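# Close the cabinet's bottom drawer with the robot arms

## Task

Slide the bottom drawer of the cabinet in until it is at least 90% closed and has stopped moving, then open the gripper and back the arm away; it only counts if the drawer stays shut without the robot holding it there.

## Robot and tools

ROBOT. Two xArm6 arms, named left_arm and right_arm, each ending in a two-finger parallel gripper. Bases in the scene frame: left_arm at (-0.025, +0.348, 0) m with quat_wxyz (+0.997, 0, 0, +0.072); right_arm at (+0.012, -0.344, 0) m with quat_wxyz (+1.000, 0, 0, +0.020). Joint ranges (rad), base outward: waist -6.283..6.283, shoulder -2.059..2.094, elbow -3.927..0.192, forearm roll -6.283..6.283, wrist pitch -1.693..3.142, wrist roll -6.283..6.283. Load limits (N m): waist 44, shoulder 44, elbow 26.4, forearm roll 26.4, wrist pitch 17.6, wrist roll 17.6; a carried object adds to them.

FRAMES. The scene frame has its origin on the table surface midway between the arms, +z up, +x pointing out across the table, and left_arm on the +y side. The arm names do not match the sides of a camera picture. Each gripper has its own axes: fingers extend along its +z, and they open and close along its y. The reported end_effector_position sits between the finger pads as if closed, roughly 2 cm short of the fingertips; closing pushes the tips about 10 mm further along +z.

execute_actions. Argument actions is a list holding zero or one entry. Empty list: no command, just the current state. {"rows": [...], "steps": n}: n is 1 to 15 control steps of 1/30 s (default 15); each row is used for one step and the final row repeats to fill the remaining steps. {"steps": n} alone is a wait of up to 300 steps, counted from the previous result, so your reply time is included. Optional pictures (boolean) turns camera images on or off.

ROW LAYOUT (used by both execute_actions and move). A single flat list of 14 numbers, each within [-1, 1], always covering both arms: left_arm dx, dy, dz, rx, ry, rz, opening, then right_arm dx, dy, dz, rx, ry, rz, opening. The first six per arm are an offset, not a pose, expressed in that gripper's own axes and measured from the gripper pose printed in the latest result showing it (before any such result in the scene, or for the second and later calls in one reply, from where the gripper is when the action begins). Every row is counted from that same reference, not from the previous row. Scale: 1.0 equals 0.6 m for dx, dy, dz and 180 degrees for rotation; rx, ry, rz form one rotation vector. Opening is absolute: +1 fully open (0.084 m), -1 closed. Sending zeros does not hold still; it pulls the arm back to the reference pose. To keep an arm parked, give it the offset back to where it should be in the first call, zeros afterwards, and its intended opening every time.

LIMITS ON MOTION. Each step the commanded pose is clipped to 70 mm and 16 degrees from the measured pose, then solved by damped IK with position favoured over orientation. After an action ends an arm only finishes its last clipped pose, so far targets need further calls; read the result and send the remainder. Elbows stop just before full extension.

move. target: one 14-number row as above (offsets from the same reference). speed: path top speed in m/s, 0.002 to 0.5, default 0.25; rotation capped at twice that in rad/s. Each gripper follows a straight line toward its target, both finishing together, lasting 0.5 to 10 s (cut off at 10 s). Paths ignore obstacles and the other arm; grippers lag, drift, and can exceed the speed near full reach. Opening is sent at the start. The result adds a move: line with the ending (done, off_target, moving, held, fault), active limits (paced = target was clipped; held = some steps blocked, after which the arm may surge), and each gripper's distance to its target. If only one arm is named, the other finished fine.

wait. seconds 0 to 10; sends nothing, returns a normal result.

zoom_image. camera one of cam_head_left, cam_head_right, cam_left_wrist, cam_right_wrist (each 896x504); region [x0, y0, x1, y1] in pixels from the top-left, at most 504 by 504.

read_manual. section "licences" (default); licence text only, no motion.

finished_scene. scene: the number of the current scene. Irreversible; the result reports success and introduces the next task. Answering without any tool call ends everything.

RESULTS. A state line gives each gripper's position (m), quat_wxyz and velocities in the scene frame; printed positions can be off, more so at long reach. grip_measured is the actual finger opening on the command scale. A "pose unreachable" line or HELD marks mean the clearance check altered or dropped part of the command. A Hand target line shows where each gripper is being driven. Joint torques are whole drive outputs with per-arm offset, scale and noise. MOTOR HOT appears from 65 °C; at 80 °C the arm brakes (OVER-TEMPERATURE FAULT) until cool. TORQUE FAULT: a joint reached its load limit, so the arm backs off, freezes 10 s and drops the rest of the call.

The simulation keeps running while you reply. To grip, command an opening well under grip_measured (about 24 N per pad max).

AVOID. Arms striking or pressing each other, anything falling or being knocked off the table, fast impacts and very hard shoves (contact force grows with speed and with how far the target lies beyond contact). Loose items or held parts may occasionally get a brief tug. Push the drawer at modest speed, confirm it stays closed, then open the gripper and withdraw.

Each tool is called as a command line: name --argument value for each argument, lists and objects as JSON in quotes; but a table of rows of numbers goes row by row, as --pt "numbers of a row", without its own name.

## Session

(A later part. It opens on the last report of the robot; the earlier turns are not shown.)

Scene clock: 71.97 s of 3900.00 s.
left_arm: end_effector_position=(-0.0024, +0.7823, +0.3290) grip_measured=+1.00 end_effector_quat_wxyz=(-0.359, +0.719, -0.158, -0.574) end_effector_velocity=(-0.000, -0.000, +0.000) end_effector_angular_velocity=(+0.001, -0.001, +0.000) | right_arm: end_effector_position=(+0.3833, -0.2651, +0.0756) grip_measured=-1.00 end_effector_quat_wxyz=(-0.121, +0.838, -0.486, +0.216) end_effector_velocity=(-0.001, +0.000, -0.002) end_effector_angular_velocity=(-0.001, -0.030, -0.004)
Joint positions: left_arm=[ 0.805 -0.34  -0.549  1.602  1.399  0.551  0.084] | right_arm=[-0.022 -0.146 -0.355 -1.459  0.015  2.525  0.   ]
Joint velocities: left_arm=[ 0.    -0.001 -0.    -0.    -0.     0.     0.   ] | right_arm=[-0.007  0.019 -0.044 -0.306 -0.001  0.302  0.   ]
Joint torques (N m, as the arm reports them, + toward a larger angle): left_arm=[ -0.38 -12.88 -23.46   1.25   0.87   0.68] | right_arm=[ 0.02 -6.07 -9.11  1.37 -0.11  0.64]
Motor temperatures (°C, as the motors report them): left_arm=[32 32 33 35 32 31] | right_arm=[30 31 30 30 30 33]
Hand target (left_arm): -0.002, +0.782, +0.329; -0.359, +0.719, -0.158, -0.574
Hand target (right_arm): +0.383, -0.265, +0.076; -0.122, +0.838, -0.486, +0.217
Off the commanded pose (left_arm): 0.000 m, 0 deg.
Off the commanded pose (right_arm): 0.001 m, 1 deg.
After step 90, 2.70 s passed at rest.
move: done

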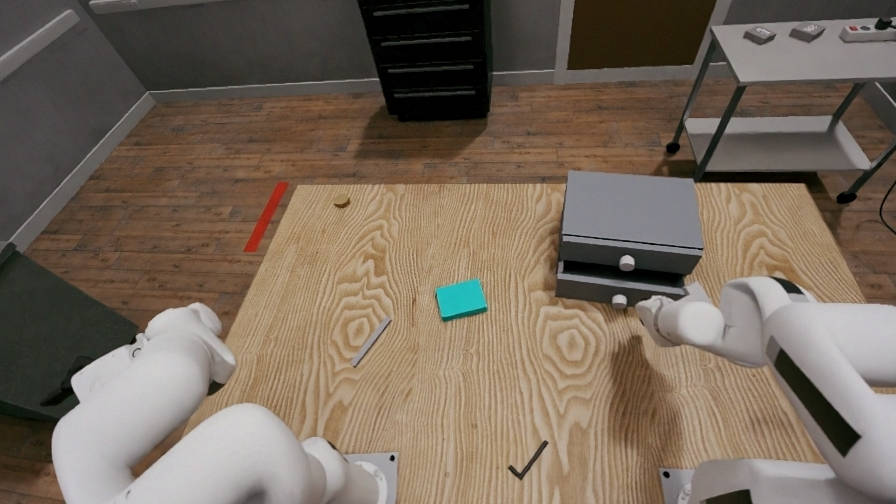

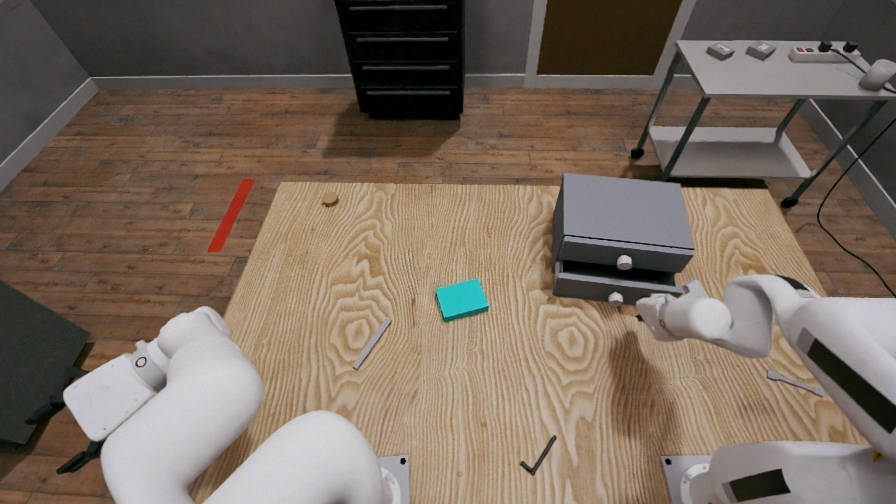

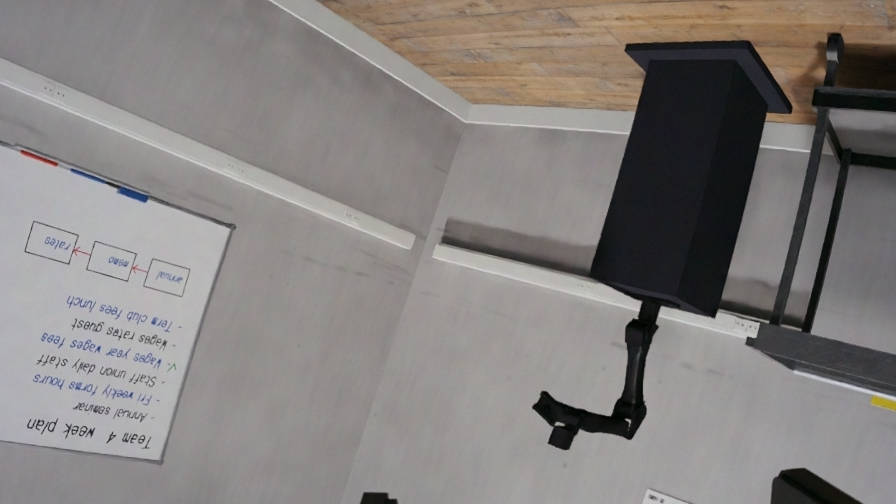

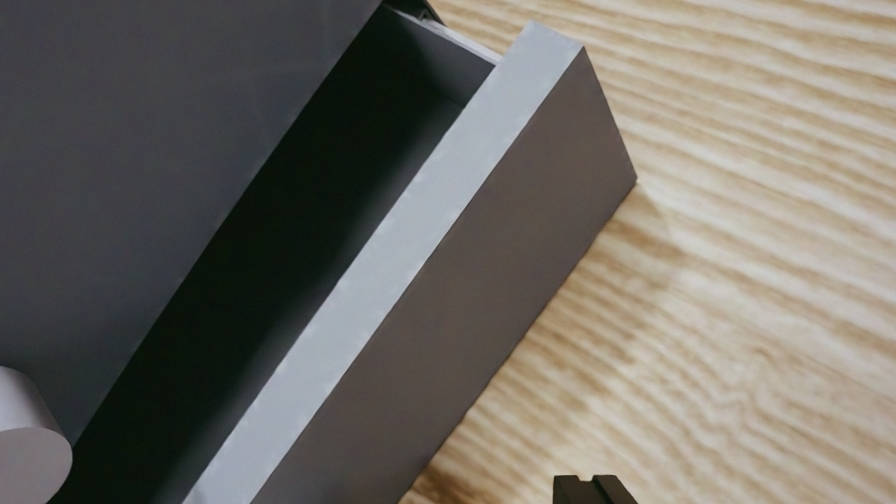

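move --target '[0,0,0,0,0,0,1,0.058,-0.102,0.064,0,0,0,-1]' --speed 0.04

Scene clock: 81.30 s of 3900.00 s.
left_arm: end_effector_position=(-0.0024, +0.7823, +0.3290) grip_measured=+1.00 end_effector_quat_wxyz=(-0.359, +0.719, -0.158, -0.574) end_effector_velocity=(-0.000, -0.000, +0.000) end_effector_angular_velocity=(+0.001, +0.000, +0.001) | right_arm: end_effector_position=(+0.4635, -0.2652, +0.0759) grip_measured=-1.00 end_effector_quat_wxyz=(-0.122, +0.838, -0.486, +0.216) end_effector_velocity=(+0.001, -0.000, -0.000) end_effector_angular_velocity=(-0.002, +0.005, +0.002)
Joint positions: left_arm=[ 0.805 -0.34  -0.549  1.602  1.399  0.551  0.084] | right_arm=[-0.014  0.076 -0.584 -1.224  0.02   2.296  0.   ]
Joint velocities: left_arm=[ 0.    -0.001  0.     0.     0.001 -0.    -0.   ] | right_arm=[ 0.003  0.001  0.002  0.045  0.002 -0.045  0.   ]
Joint torques (N m, as the arm reports them, + toward a larger angle): left_arm=[ -0.47 -13.05 -23.45   1.33   0.78   0.6 ] | right_arm=[ -0.24 -10.04 -10.47   1.29  -0.48   0.58]
Motor temperatures (°C, as the motors report them): left_arm=[32 32 34 35 32 31] | right_arm=[30 31 30 30 30 33]
Hand target (left_arm): -0.002, +0.782, +0.329; -0.359, +0.719, -0.158, -0.574
Hand target (right_arm): +0.464, -0.265, +0.076; -0.122, +0.838, -0.486, +0.216
Off the commanded pose (left_arm): 0.000 m, 0 deg.
Off the commanded pose (right_arm): 0.000 m, 0 deg.
After step 90, 4.00 s passed at rest.
move: done

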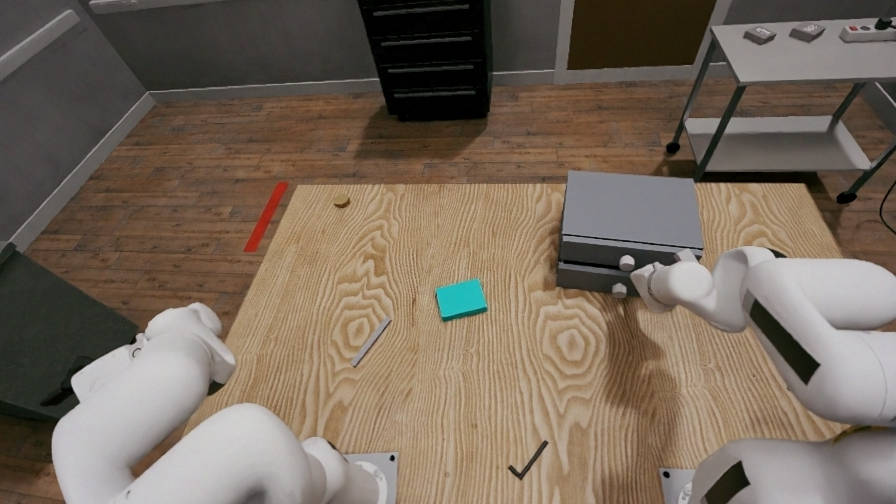

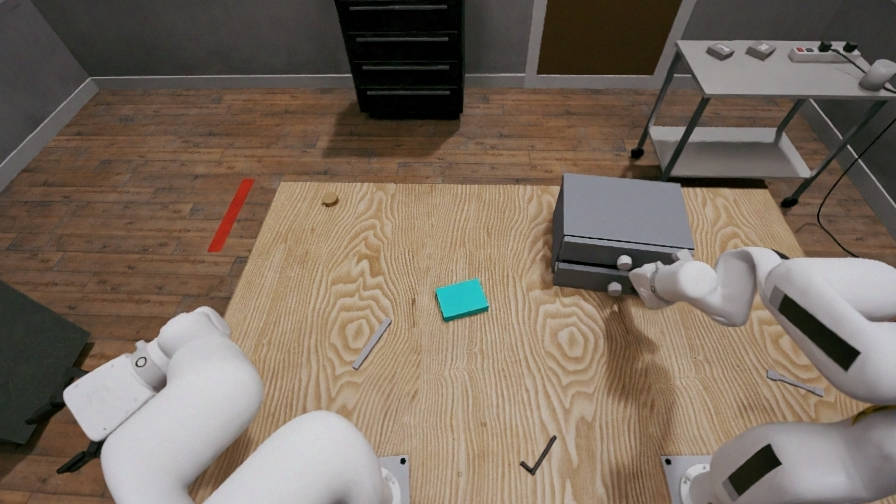

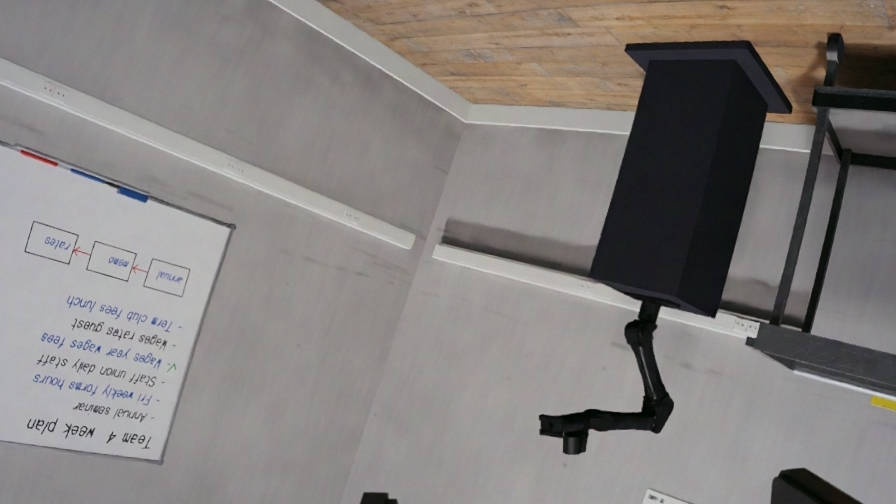

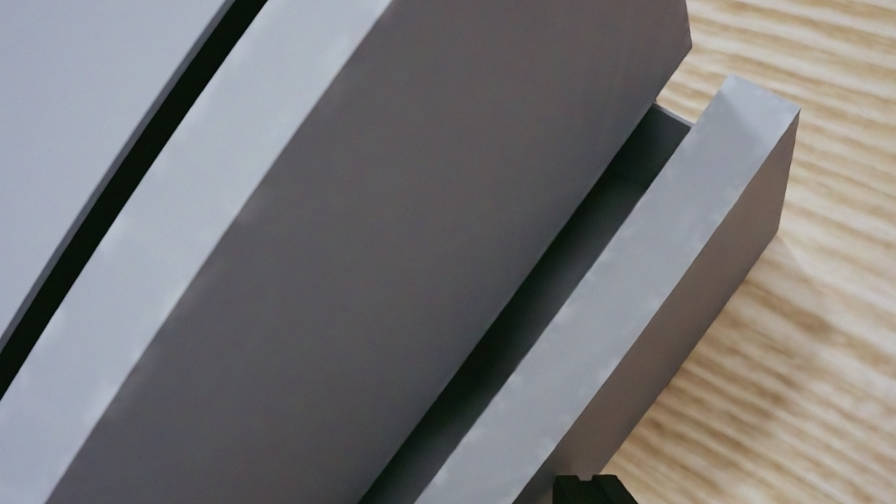

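About 1.5 cm left.

move --target '[0,0,0,0,0,0,1,0.009,-0.017,0.011,0,0,0,-1]' --speed 0.03

Scene clock: 85.23 s of 3900.00 s.
left_arm: end_effector_position=(-0.0024, +0.7823, +0.3290) grip_measured=+1.00 end_effector_quat_wxyz=(-0.359, +0.719, -0.158, -0.574) end_effector_velocity=(-0.000, +0.000, -0.000) end_effector_angular_velocity=(-0.001, +0.000, +0.001) | right_arm: end_effector_position=(+0.4766, -0.2653, +0.0755) grip_measured=-1.00 end_effector_quat_wxyz=(-0.121, +0.838, -0.487, +0.217) end_effector_velocity=(+0.001, +0.001, -0.000) end_effector_angular_velocity=(-0.000, +0.002, +0.005)
Joint positions: left_arm=[ 0.805 -0.34  -0.549  1.602  1.399  0.551  0.084] | right_arm=[-0.01   0.109 -0.619 -1.169  0.023  2.245  0.   ]
Joint velocities: left_arm=[ 0.001  0.001 -0.    -0.    -0.001  0.    -0.   ] | right_arm=[ 0.002  0.003 -0.001  0.024 -0.001 -0.026  0.   ]
Joint torques (N m, as the arm reports them, + toward a larger angle): left_arm=[ -0.37 -13.01 -23.55   1.4    0.86   0.72] | right_arm=[  1.86 -10.77 -10.85   1.07  -0.97   0.26]
Motor temperatures (°C, as the motors report them): left_arm=[32 32 34 35 32 31] | right_arm=[30 31 30 30 30 33]
Hand target (left_arm): -0.002, +0.782, +0.329; -0.359, +0.719, -0.158, -0.574
Hand target (right_arm): +0.477, -0.265, +0.076; -0.122, +0.838, -0.486, +0.216
Off the commanded pose (left_arm): 0.000 m, 0 deg.
Off the commanded pose (right_arm): 0.000 m, 0 deg.
After step 90, 0.17 s passed at rest.
move: done

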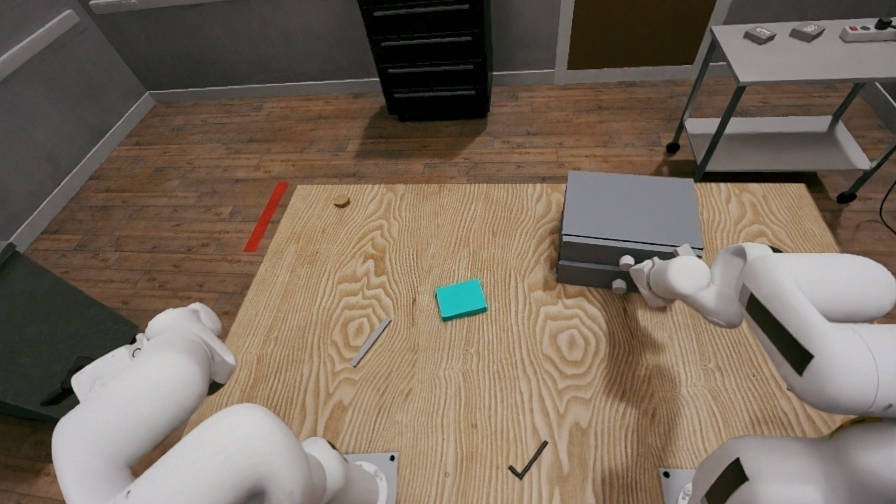

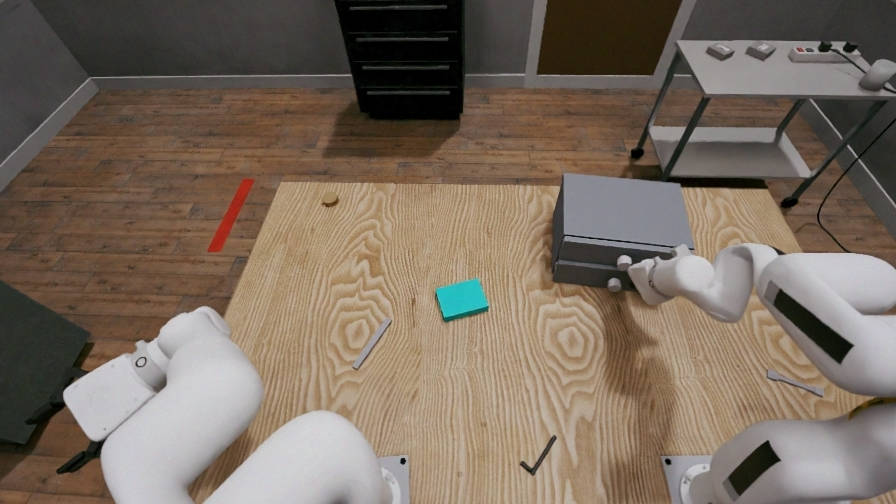

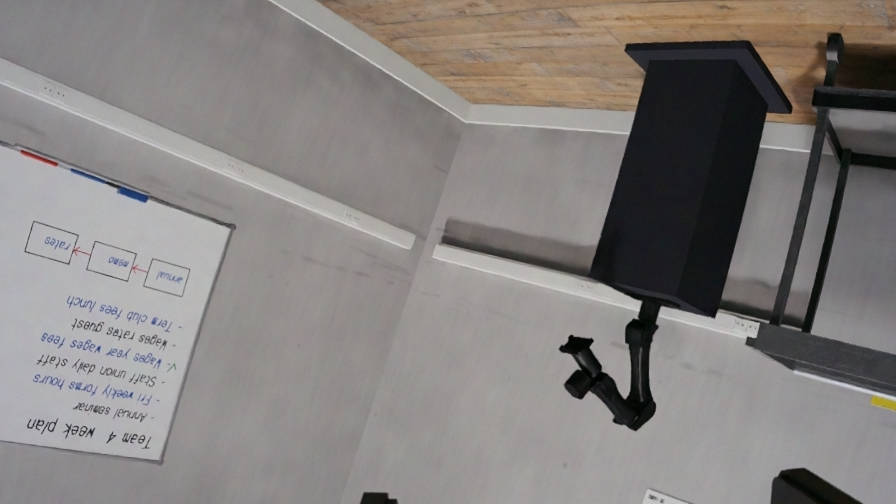

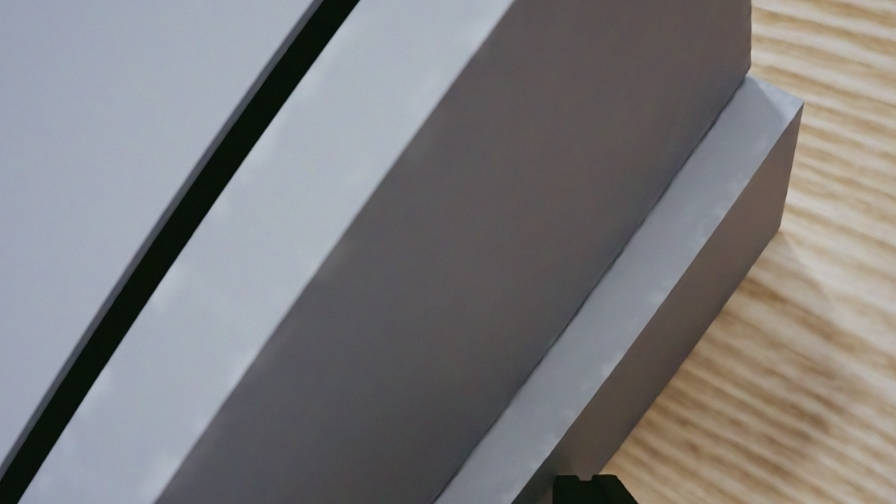

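Essentially shut. Retreat along −x then.

move --target '[0,0,0,0,0,0,1,-0.087,0.152,-0.2,0,0,0,-1]' --speed 0.3

Scene clock: 90.23 s of 3900.00 s.
left_arm: end_effector_position=(-0.0024, +0.7823, +0.3290) grip_measured=+1.00 end_effector_quat_wxyz=(-0.359, +0.719, -0.158, -0.574) end_effector_velocity=(-0.001, -0.000, +0.000) end_effector_angular_velocity=(+0.000, +0.001, +0.003) | right_arm: end_effector_position=(+0.3273, -0.2645, +0.1301) grip_measured=-1.00 end_effector_quat_wxyz=(-0.121, +0.837, -0.487, +0.218) end_effector_velocity=(-0.000, -0.001, +0.000) end_effector_angular_velocity=(+0.004, +0.009, +0.007)
Joint positions: left_arm=[ 0.805 -0.34  -0.549  1.602  1.399  0.551  0.084] | right_arm=[ 0.208 -0.719 -0.041 -0.449  0.299  1.7    0.   ]
Joint velocities: left_arm=[ 0.001  0.     0.     0.     0.002 -0.    -0.   ] | right_arm=[ 0.    -0.002 -0.001  0.042  0.006 -0.045  0.   ]
Joint torques (N m, as the arm reports them, + toward a larger angle): left_arm=[ -0.19 -12.91 -23.53   1.29   0.83   0.73] | right_arm=[ -0.13  -0.46 -11.6    0.21  -0.68   0.55]
Motor temperatures (°C, as the motors report them): left_arm=[32 32 34 35 32 31] | right_arm=[30 31 30 30 30 33]
Hand target (left_arm): -0.002, +0.782, +0.329; -0.359, +0.719, -0.158, -0.574
Hand target (right_arm): +0.327, -0.264, +0.130; -0.121, +0.837, -0.487, +0.218
Off the commanded pose (left_arm): 0.000 m, 0 deg.
Off the commanded pose (right_arm): 0.000 m, 0 deg.
After step 90, 0.33 s passed at rest.
move: done

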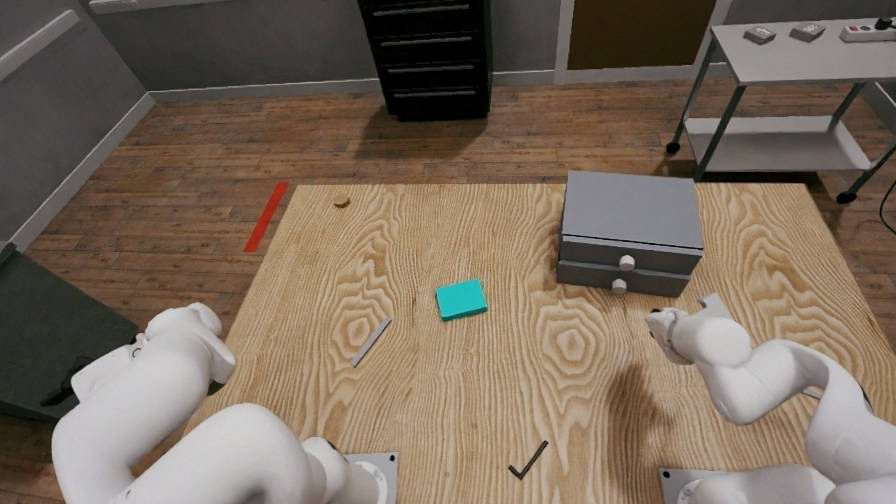

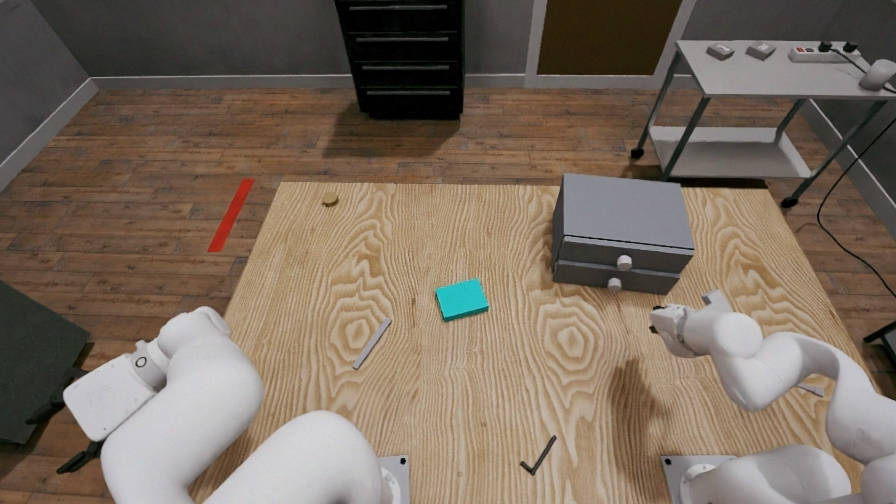

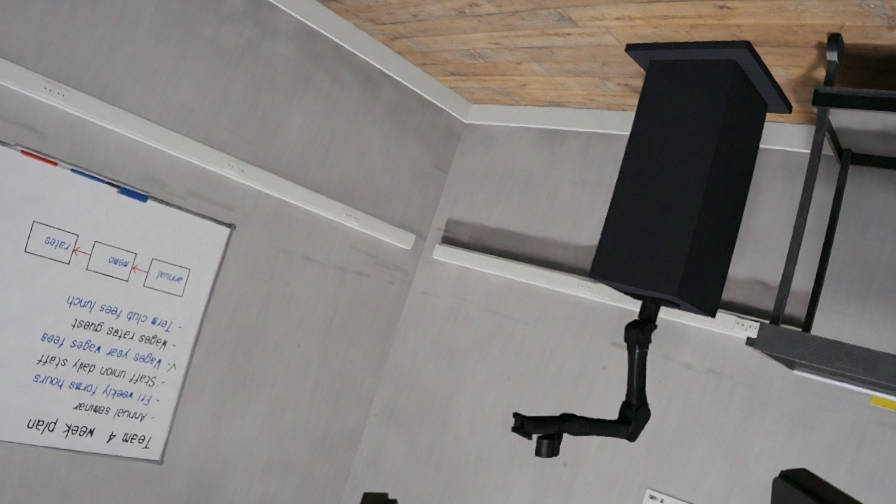

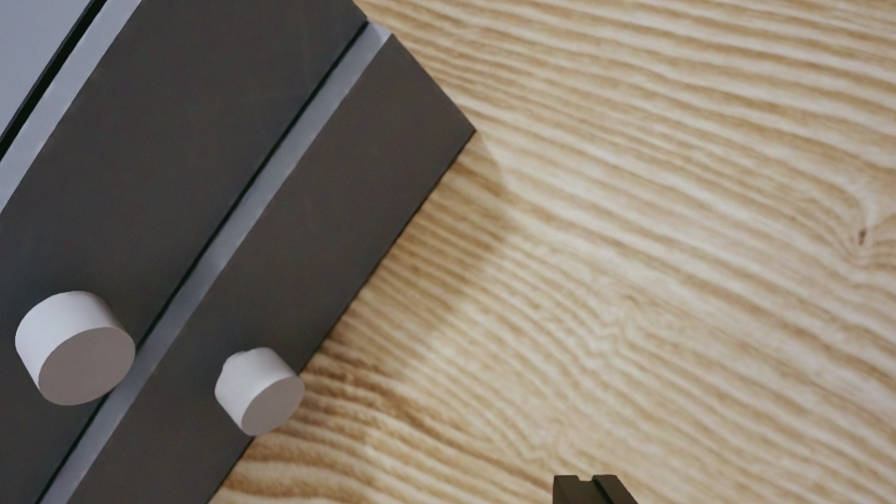

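finished_scene --scene 2

The scene is finished: the task was done.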